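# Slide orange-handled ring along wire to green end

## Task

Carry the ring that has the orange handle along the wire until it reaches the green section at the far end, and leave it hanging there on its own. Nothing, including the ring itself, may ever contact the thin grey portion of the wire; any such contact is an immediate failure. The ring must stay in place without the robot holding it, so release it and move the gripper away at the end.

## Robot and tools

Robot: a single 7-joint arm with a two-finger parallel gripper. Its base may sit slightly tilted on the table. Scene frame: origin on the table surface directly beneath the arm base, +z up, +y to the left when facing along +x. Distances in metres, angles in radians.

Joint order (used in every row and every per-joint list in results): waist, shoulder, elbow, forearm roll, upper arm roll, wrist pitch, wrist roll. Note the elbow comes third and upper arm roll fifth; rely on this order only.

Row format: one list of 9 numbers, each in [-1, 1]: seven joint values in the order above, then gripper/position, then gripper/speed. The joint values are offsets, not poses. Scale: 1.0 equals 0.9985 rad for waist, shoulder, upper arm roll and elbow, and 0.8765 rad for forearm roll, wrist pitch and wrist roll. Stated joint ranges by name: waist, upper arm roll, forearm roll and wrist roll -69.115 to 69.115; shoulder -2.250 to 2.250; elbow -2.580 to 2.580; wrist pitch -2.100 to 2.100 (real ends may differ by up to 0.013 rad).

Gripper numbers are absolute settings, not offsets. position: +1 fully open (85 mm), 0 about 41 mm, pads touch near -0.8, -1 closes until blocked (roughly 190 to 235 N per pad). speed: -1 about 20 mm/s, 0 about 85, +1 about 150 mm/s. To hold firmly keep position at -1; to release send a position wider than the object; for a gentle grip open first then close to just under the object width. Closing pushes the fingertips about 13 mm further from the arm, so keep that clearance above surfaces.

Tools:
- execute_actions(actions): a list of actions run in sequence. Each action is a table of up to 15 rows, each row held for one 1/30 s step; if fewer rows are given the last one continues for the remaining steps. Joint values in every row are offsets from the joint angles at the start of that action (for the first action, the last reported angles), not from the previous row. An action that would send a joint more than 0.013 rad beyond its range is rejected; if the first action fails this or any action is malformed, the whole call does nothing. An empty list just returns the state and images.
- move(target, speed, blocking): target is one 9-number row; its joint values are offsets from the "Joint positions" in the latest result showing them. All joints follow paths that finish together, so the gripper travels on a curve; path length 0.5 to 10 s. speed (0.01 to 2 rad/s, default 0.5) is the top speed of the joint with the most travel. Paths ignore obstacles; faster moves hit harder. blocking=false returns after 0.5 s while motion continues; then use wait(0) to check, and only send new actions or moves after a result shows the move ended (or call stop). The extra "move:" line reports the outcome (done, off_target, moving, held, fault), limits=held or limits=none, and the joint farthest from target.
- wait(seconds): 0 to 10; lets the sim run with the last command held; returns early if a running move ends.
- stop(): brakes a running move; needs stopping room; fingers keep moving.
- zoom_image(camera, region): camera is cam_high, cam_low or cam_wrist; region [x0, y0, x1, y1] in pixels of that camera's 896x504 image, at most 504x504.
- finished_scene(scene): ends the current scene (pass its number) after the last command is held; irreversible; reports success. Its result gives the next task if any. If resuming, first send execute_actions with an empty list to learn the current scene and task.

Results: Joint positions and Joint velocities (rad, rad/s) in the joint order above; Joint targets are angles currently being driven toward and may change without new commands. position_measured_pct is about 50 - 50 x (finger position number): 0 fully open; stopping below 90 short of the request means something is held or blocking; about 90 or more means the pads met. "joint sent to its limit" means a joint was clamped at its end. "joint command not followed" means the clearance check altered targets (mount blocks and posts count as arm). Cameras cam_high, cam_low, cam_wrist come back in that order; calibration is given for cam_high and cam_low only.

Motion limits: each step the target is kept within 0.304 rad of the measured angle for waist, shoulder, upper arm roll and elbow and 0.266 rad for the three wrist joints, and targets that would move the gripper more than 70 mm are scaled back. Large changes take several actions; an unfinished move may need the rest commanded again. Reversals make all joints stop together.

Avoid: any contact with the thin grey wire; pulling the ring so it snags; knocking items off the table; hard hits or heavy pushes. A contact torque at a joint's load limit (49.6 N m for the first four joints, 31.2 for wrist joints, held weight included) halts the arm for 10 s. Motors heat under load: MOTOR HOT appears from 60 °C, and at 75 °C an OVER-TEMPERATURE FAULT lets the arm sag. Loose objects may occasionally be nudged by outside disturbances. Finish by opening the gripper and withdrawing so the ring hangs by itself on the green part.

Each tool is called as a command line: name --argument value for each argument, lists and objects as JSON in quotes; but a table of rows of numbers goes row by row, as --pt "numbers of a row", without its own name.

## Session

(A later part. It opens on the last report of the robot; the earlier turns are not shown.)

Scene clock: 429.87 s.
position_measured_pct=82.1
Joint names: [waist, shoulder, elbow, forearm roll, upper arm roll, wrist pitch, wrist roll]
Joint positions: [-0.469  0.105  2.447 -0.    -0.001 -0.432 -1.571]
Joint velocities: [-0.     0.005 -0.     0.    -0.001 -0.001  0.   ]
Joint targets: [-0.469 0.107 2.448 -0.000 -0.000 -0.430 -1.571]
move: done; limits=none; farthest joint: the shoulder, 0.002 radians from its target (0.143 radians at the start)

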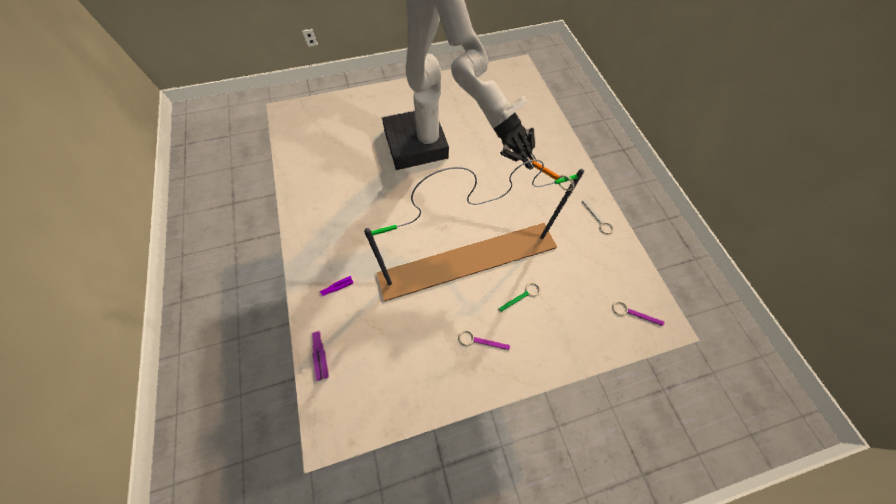

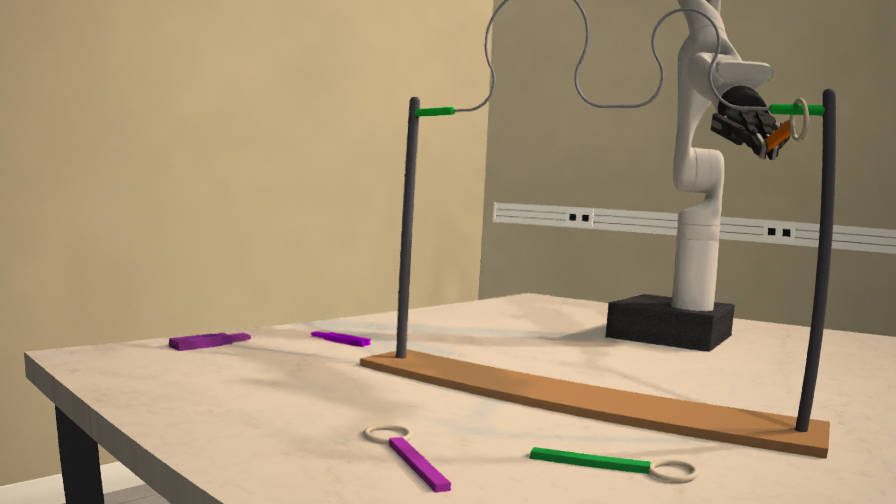

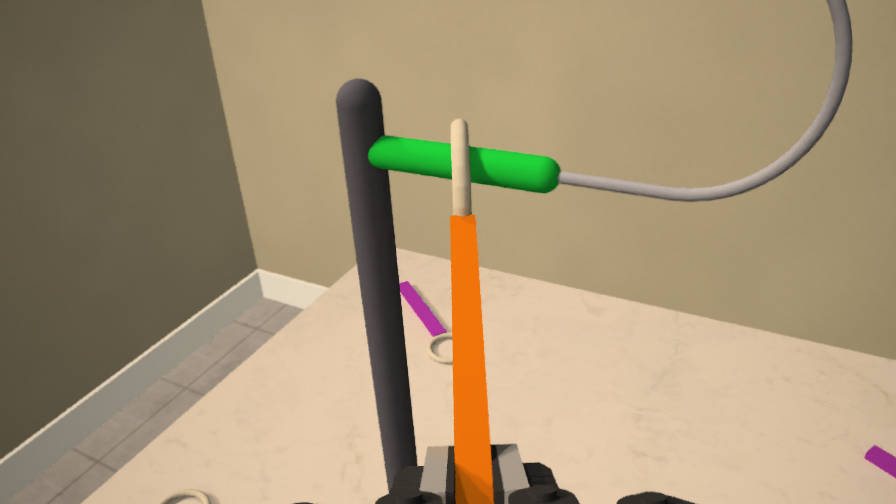

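move --target '[0,0.280,0.078,0,0,-0.497,0,-0.645,-1]' --speed 0.4

move --target '[0,0.3455,-0.025,0,0,-0.560,0,-0.645,-1]' --speed 0.45

Scene clock: 436.30 s.
position_measured_pct=82.1
Joint names: [waist, shoulder, elbow, forearm roll, upper arm roll, wrist pitch, wrist roll]
Joint positions: [-0.469  0.383  2.523  0.    -0.001 -0.869 -1.571]
Joint velocities: [ 0.     0.    -0.001 -0.001 -0.001 -0.001  0.   ]
Joint targets: [-0.469 0.385 2.524 -0.000 -0.001 -0.867 -1.571]
move: done; limits=none; farthest joint: the shoulder, 0.001 radians from its target (0.279 radians at the start)

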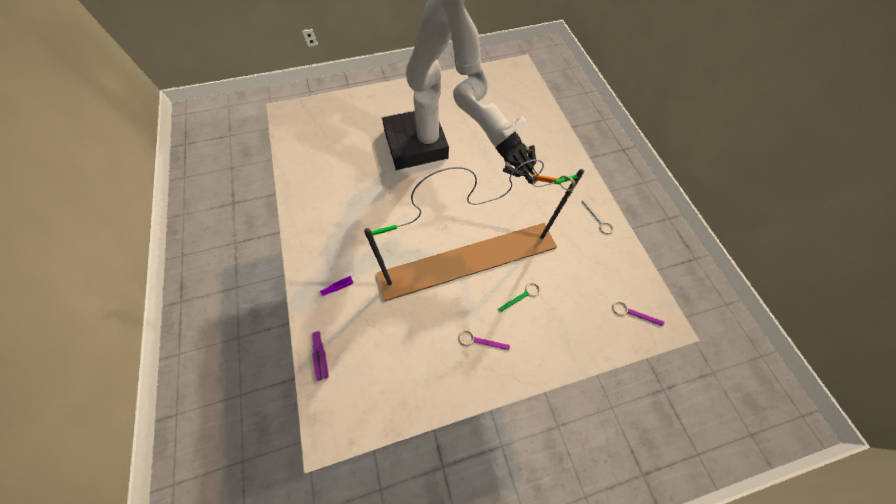

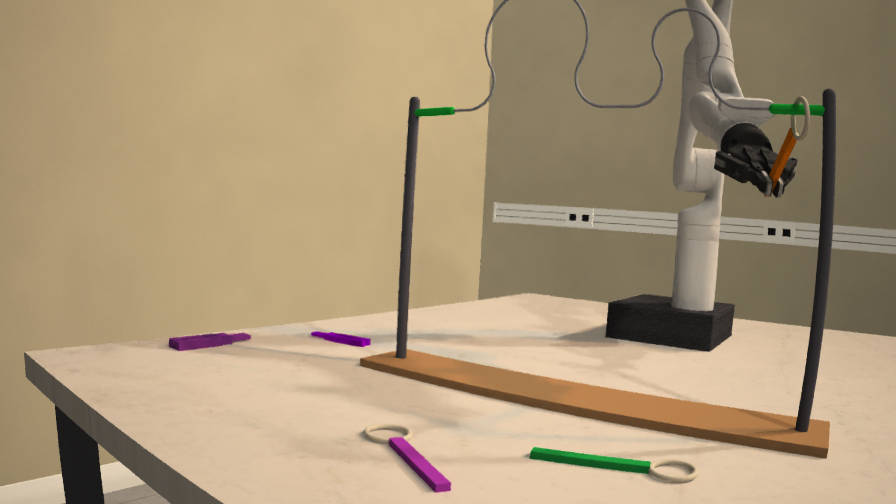

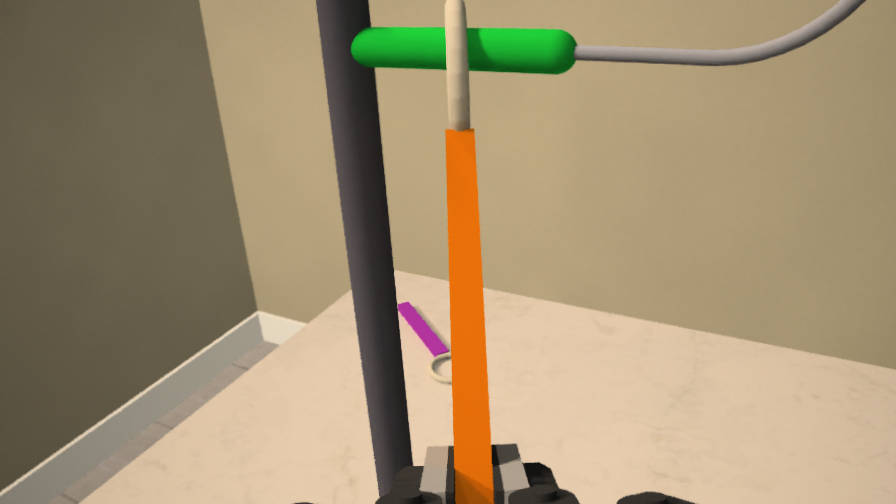

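Scene clock: 437.97 s.
position_measured_pct=82.1
Joint names: [waist, shoulder, elbow, forearm roll, upper arm roll, wrist pitch, wrist roll]
Joint positions: [-0.47   0.727  2.498  0.    -0.001 -1.36  -1.571]
Joint velocities: [ 0.     0.003 -0.     0.001  0.001 -0.002  0.   ]
Joint targets: [-0.469 0.728 2.499 0.000 -0.001 -1.359 -1.571]
move: done; limits=none; farthest joint: the waist, 0.001 radians from its target (0.000 radians at the start)

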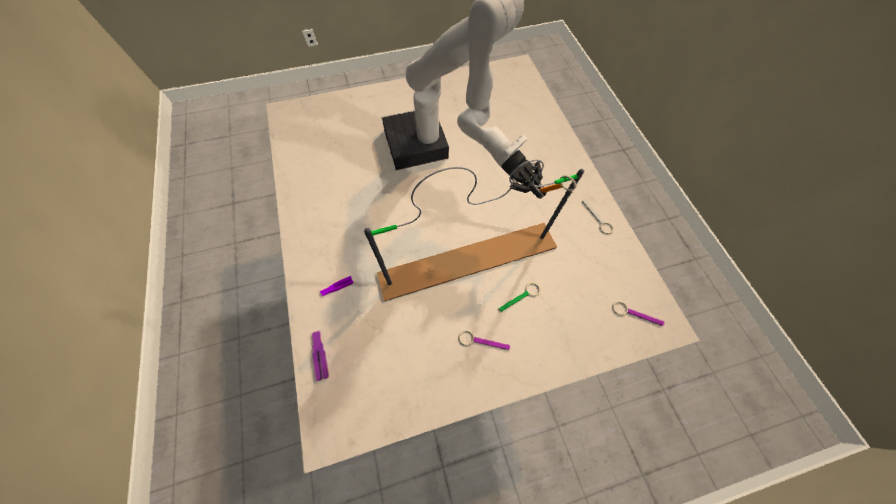

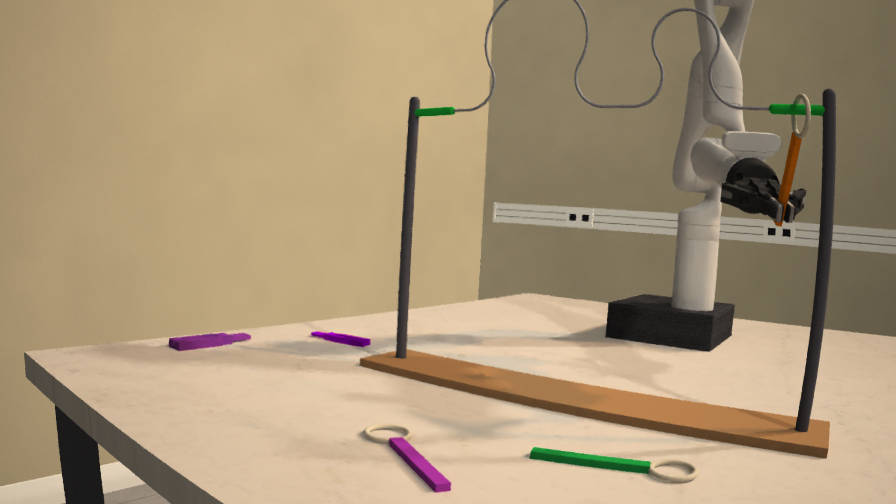

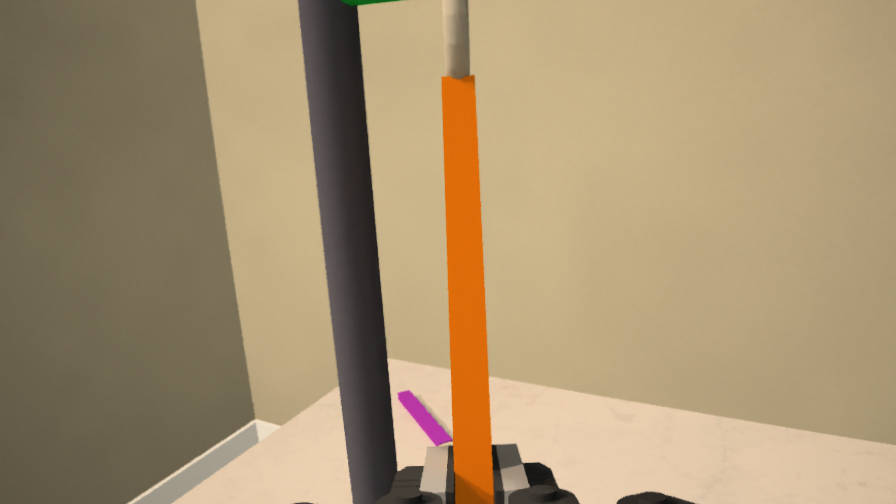

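move --target '[0.001,0.1415,-0.174,0,0,-0.079,0,-0.645,-1]' --speed 0.15

move --target '[0,0.078,0.0136,0,0,-0.1455,0,-0.645,-1]' --speed 0.17

zoom_image --camera "cam_low" --region '[700,70,890,270]'

Scene clock: 445.13 s.
position_measured_pct=82.1
Joint names: [waist, shoulder, elbow, forearm roll, upper arm roll, wrist pitch, wrist roll]
Joint positions: [-0.469  0.867  2.324  0.001 -0.002 -1.431 -1.57 ]
Joint velocities: [ 0.     0.003 -0.001  0.001 -0.001 -0.001  0.001]
Joint targets: [-0.469 0.868 2.324 0.000 -0.001 -1.430 -1.571]
move: done; limits=none; farthest joint: the shoulder, 0.001 radians from its target (0.141 radians at the start)

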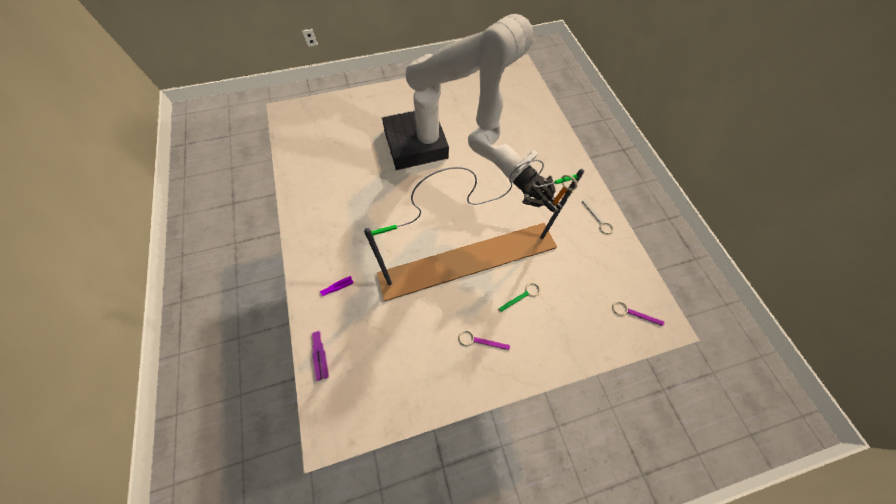

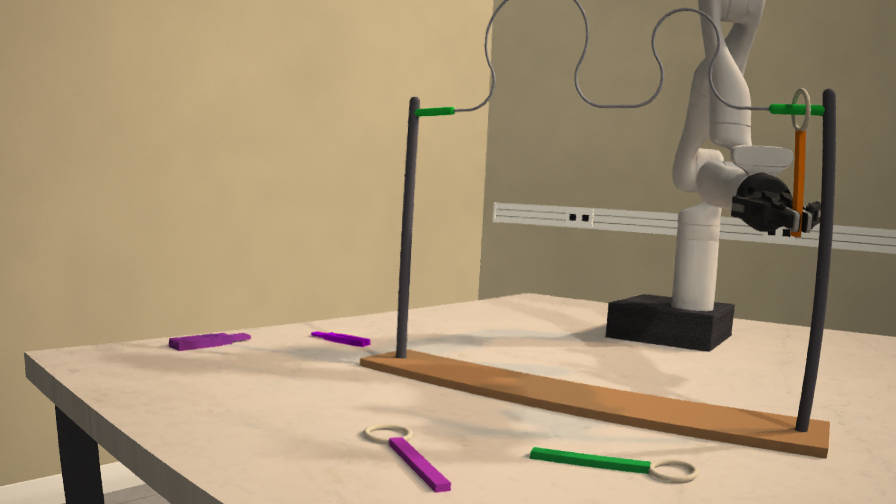

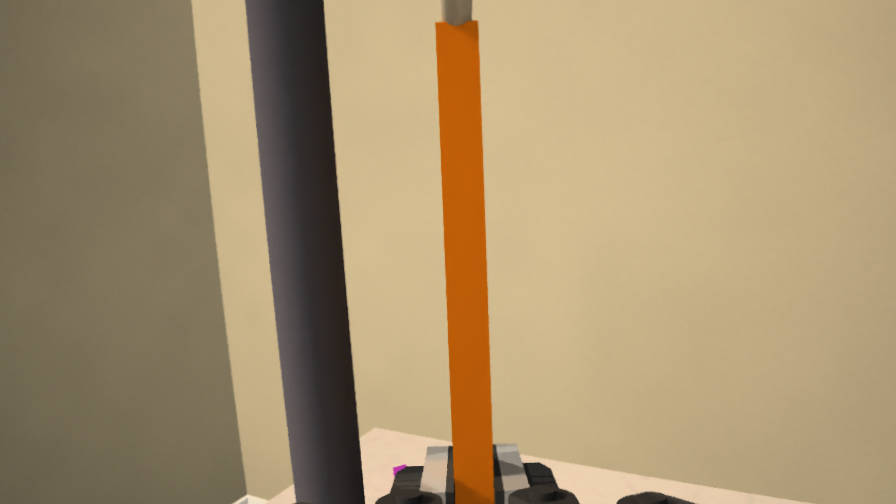

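Scene clock: 446.30 s.
position_measured_pct=82.1
Joint names: [waist, shoulder, elbow, forearm roll, upper arm roll, wrist pitch, wrist roll]
Joint positions: [-0.469  0.943  2.337  0.001 -0.001 -1.559 -1.57 ]
Joint velocities: [-0.     0.001 -0.     0.001  0.001 -0.001 -0.001]
Joint targets: [-0.469 0.945 2.338 0.001 -0.002 -1.558 -1.570]
move: done; limits=none; farthest joint: the shoulder, 0.002 radians from its target (0.078 radians at the start)

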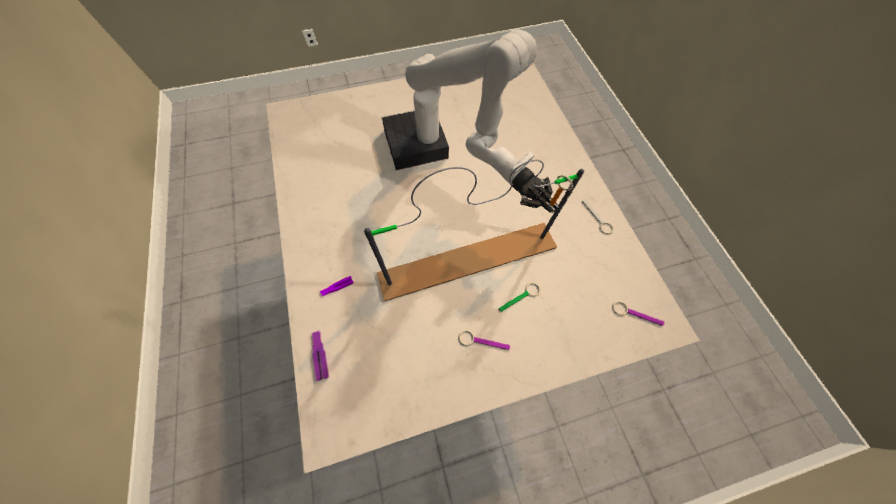

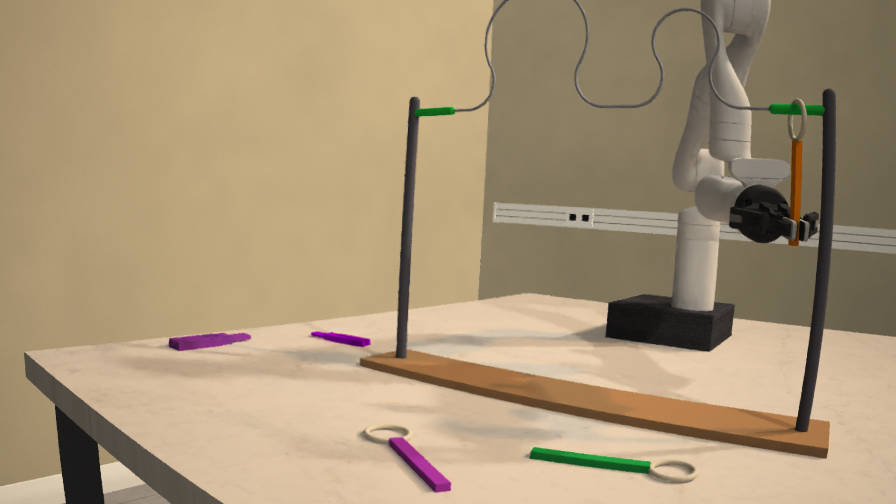

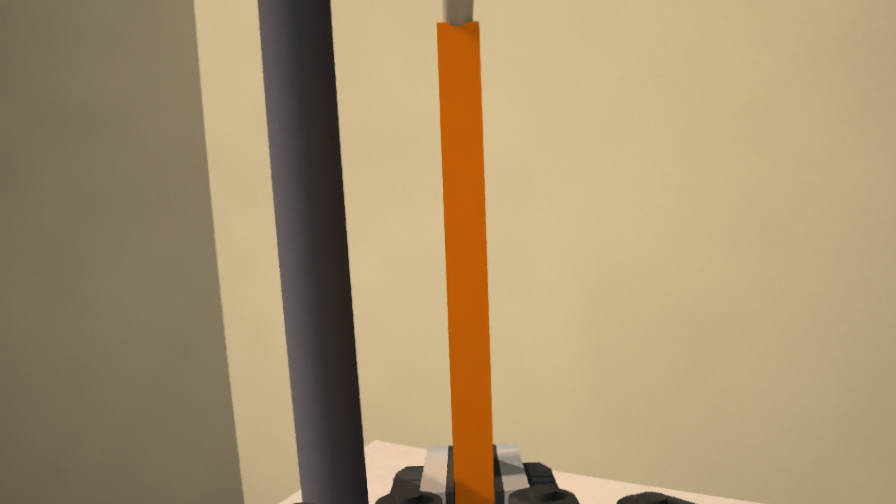

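Region (700, 70, 890, 270) of cam_low's 896x504 image, scaled by 2.520, with more detail than that image has; it fills the left 479 columns of this view, and the rest is white.

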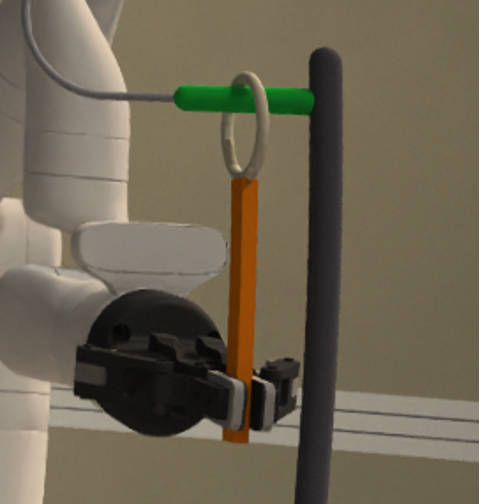

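move --target '[0,0.002,0,0,0,0,0,-0.35,-1]'

move --target '[0,-0.215,0.183,0,0,0.352,0,-0.35,-1]' --speed 0.3

move --target '[0,-0.5,0,0,0,1,0,-0.35,-1]' --speed 0.9

move --target '[0,-0.75,0,0,0,1,0,-0.35,-1]' --speed 0.9

Scene clock: 462.20 s.
position_measured_pct=67.5
Joint names: [waist, shoulder, elbow, forearm roll, upper arm roll, wrist pitch, wrist roll]
Joint positions: [-0.469  0.945  2.337  0.001 -0.001 -1.559 -1.57 ]
Joint velocities: [ 0.     0.     0.001  0.    -0.001 -0.     0.   ]
Joint targets: [-0.469 0.945 2.337 0.001 -0.001 -1.559 -1.570]
move: done; limits=none; farthest joint: the waist, 0.000 radians from its target (0.000 radians at the start)

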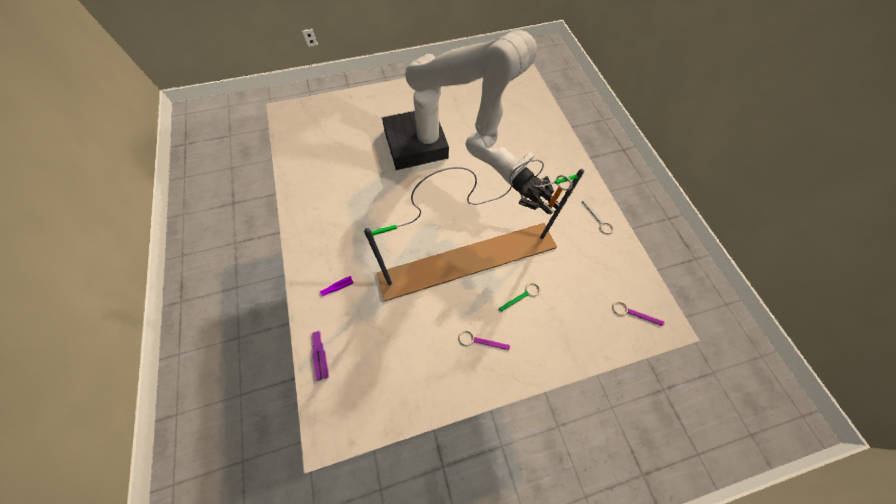

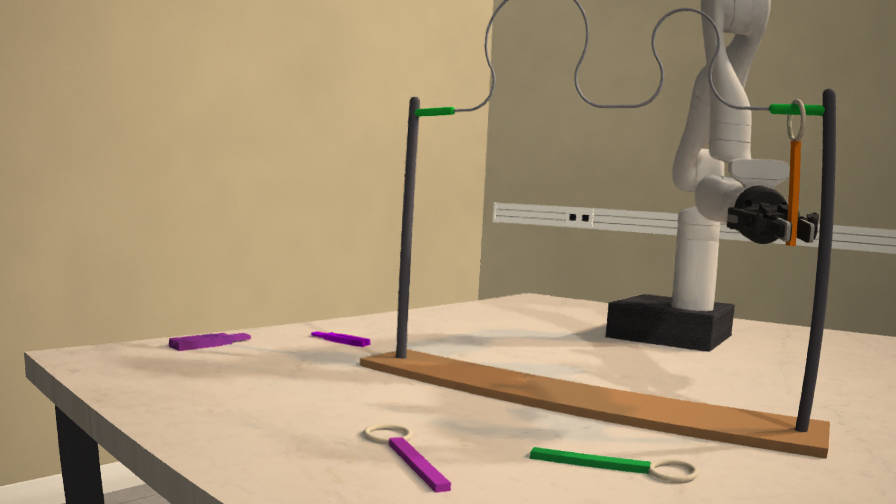

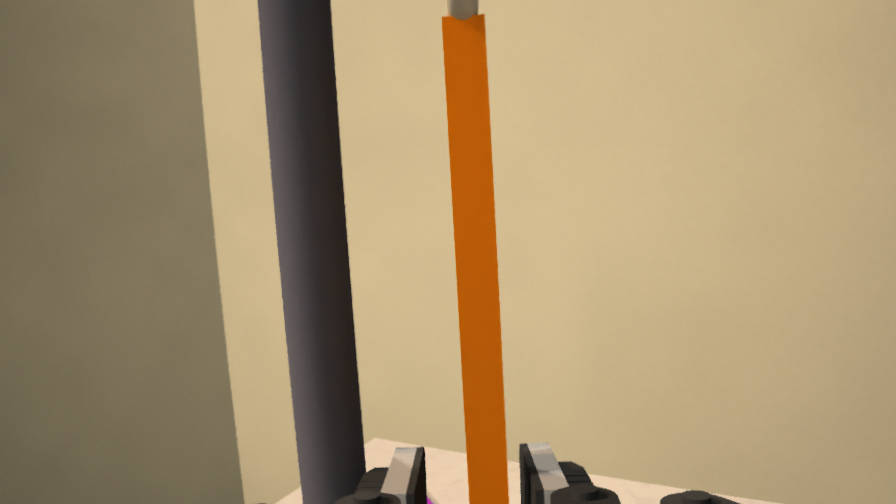

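Scene clock: 463.73 s.
position_measured_pct=67.5
Joint names: [waist, shoulder, elbow, forearm roll, upper arm roll, wrist pitch, wrist roll]
Joint positions: [-0.469  0.731  2.52   0.001 -0.001 -1.251 -1.57 ]
Joint velocities: [-0.    -0.003  0.001  0.     0.002  0.001  0.001]
Joint targets: [-0.469 0.730 2.520 0.001 -0.001 -1.251 -1.570]
move: done; limits=none; farthest joint: the shoulder, 0.001 radians from its target (0.215 radians at the start)

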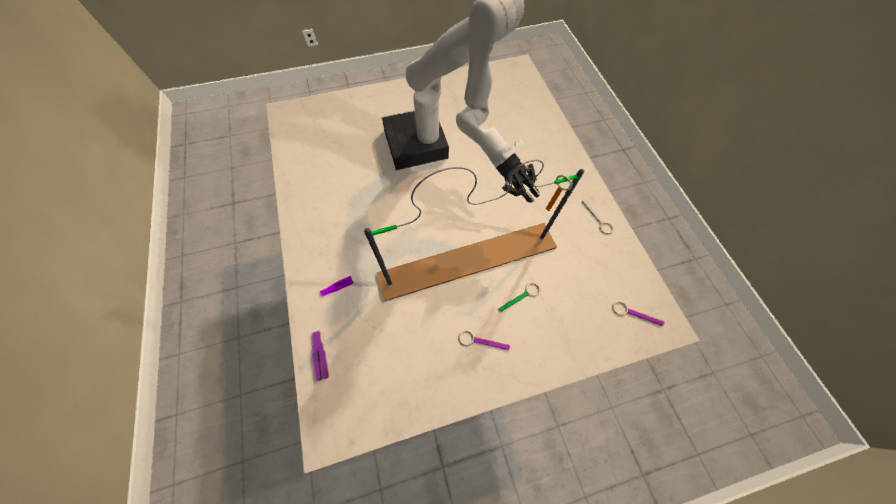

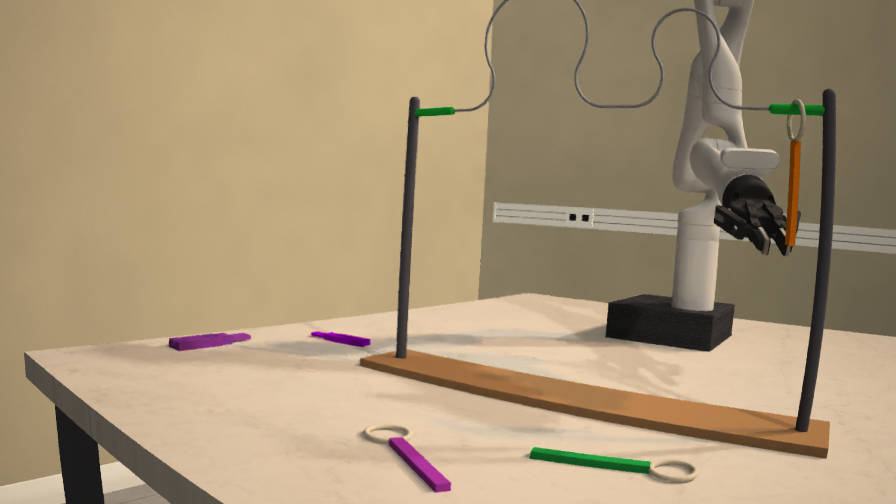

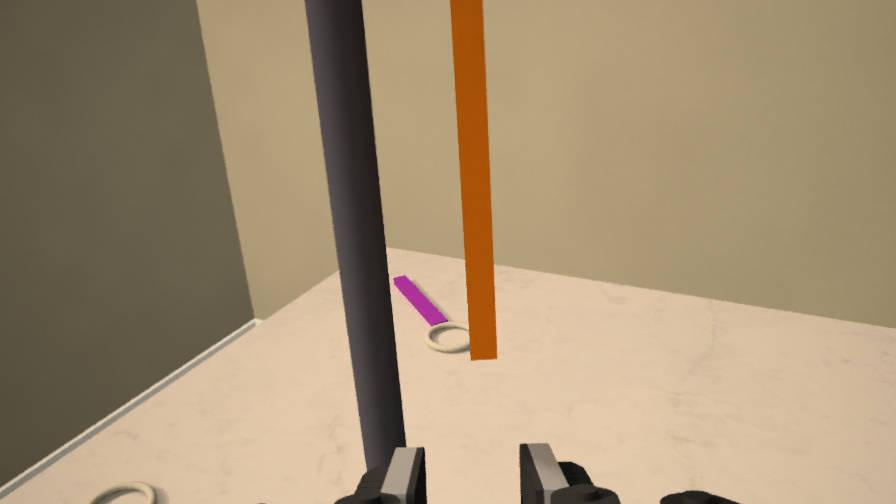

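Scene clock: 465.40 s.
position_measured_pct=67.5
Joint names: [waist, shoulder, elbow, forearm roll, upper arm roll, wrist pitch, wrist roll]
Joint positions: [-0.469  0.232  2.52   0.001 -0.001 -0.374 -1.57 ]
Joint velocities: [ 0.    -0.002 -0.    -0.     0.001  0.001  0.   ]
Joint targets: [-0.469 0.232 2.520 0.001 -0.001 -0.374 -1.570]
move: done; limits=none; farthest joint: the waist, 0.000 radians from its target (0.000 radians at the start)

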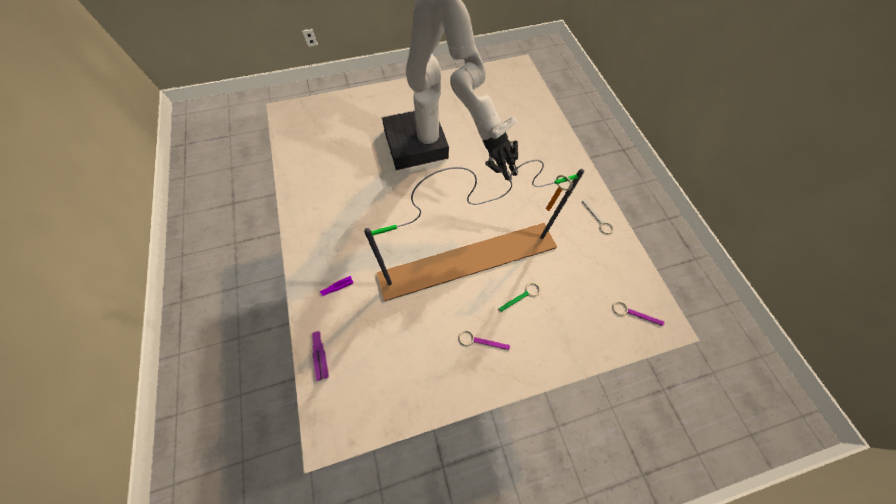

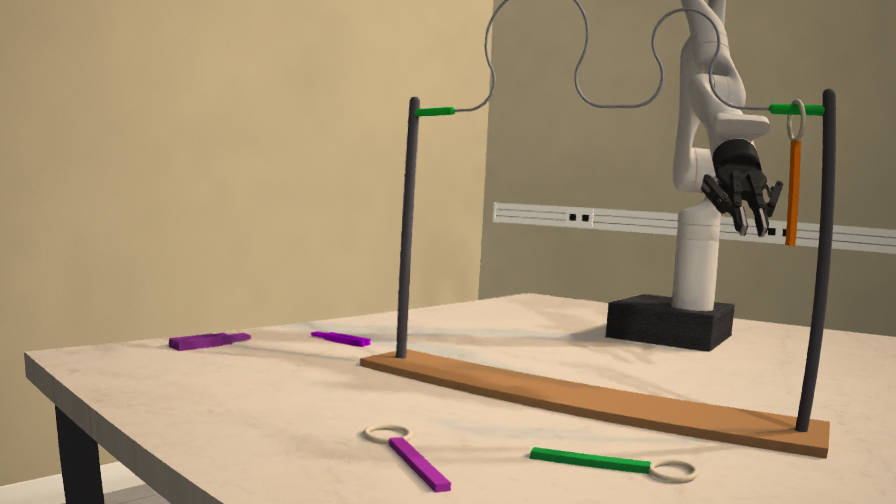

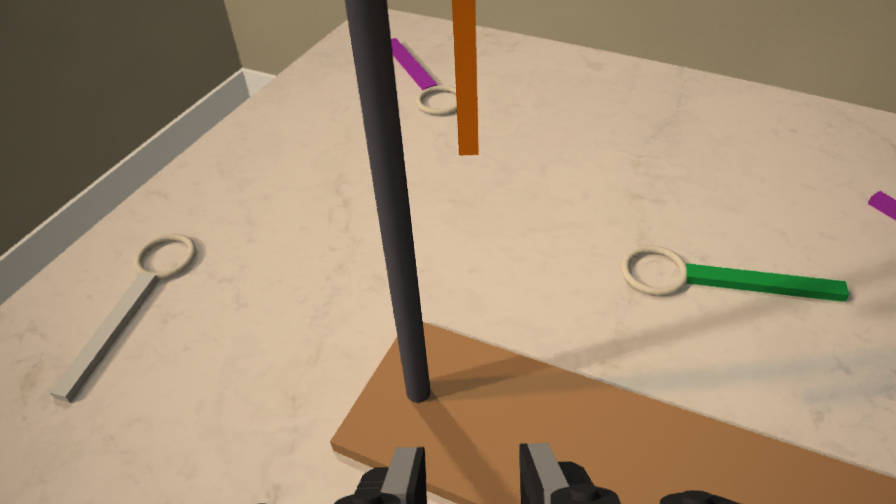

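Scene clock: 467.13 s.
position_measured_pct=67.5
Joint names: [waist, shoulder, elbow, forearm roll, upper arm roll, wrist pitch, wrist roll]
Joint positions: [-0.469 -0.517  2.52   0.001 -0.001  0.502 -1.57 ]
Joint velocities: [ 0.    -0.003 -0.001  0.001 -0.001  0.    -0.001]
Joint targets: [-0.469 -0.517 2.520 0.001 -0.001 0.502 -1.570]
move: done; limits=none; farthest joint: the waist, 0.000 radians from its target (0.000 radians at the start)

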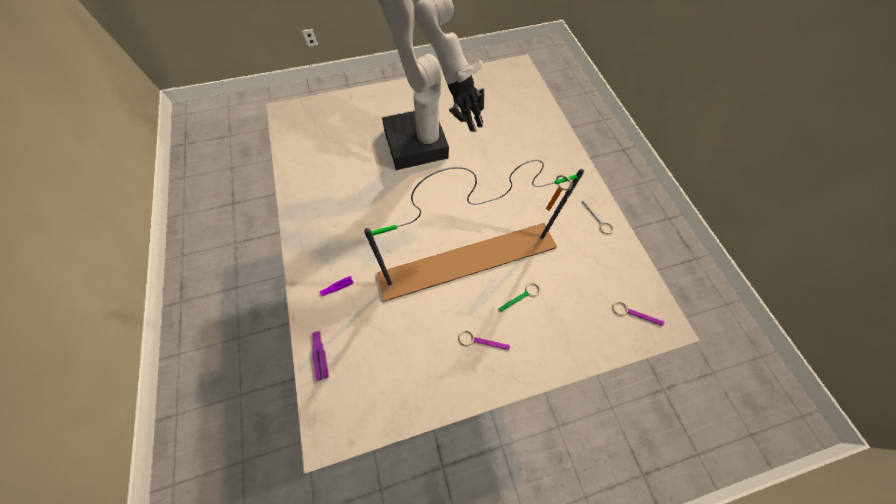

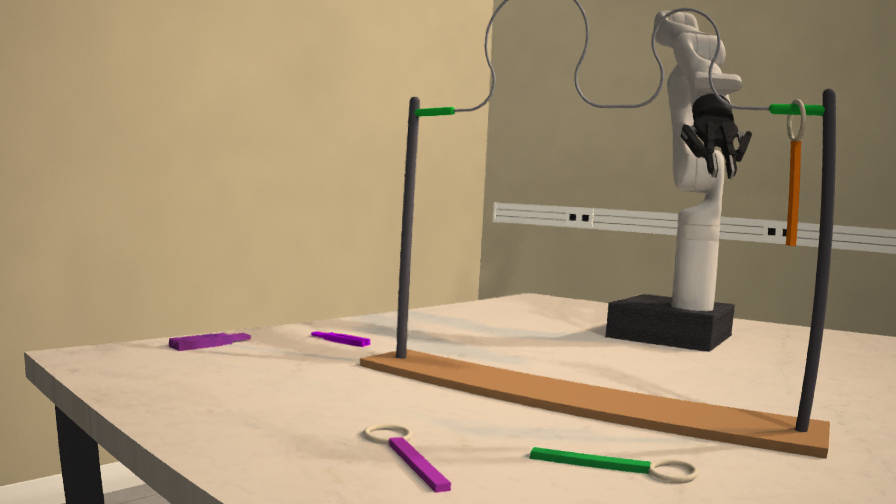

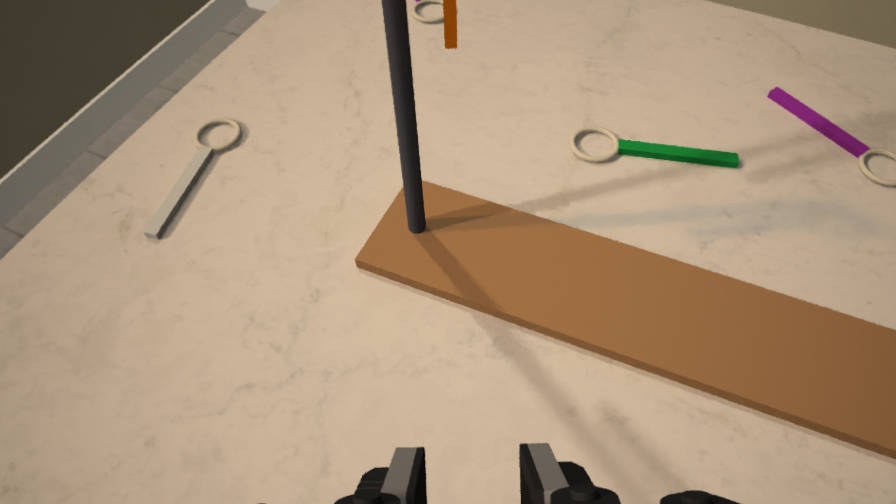

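finished_scene --scene 2

The scene is finished: the task was done.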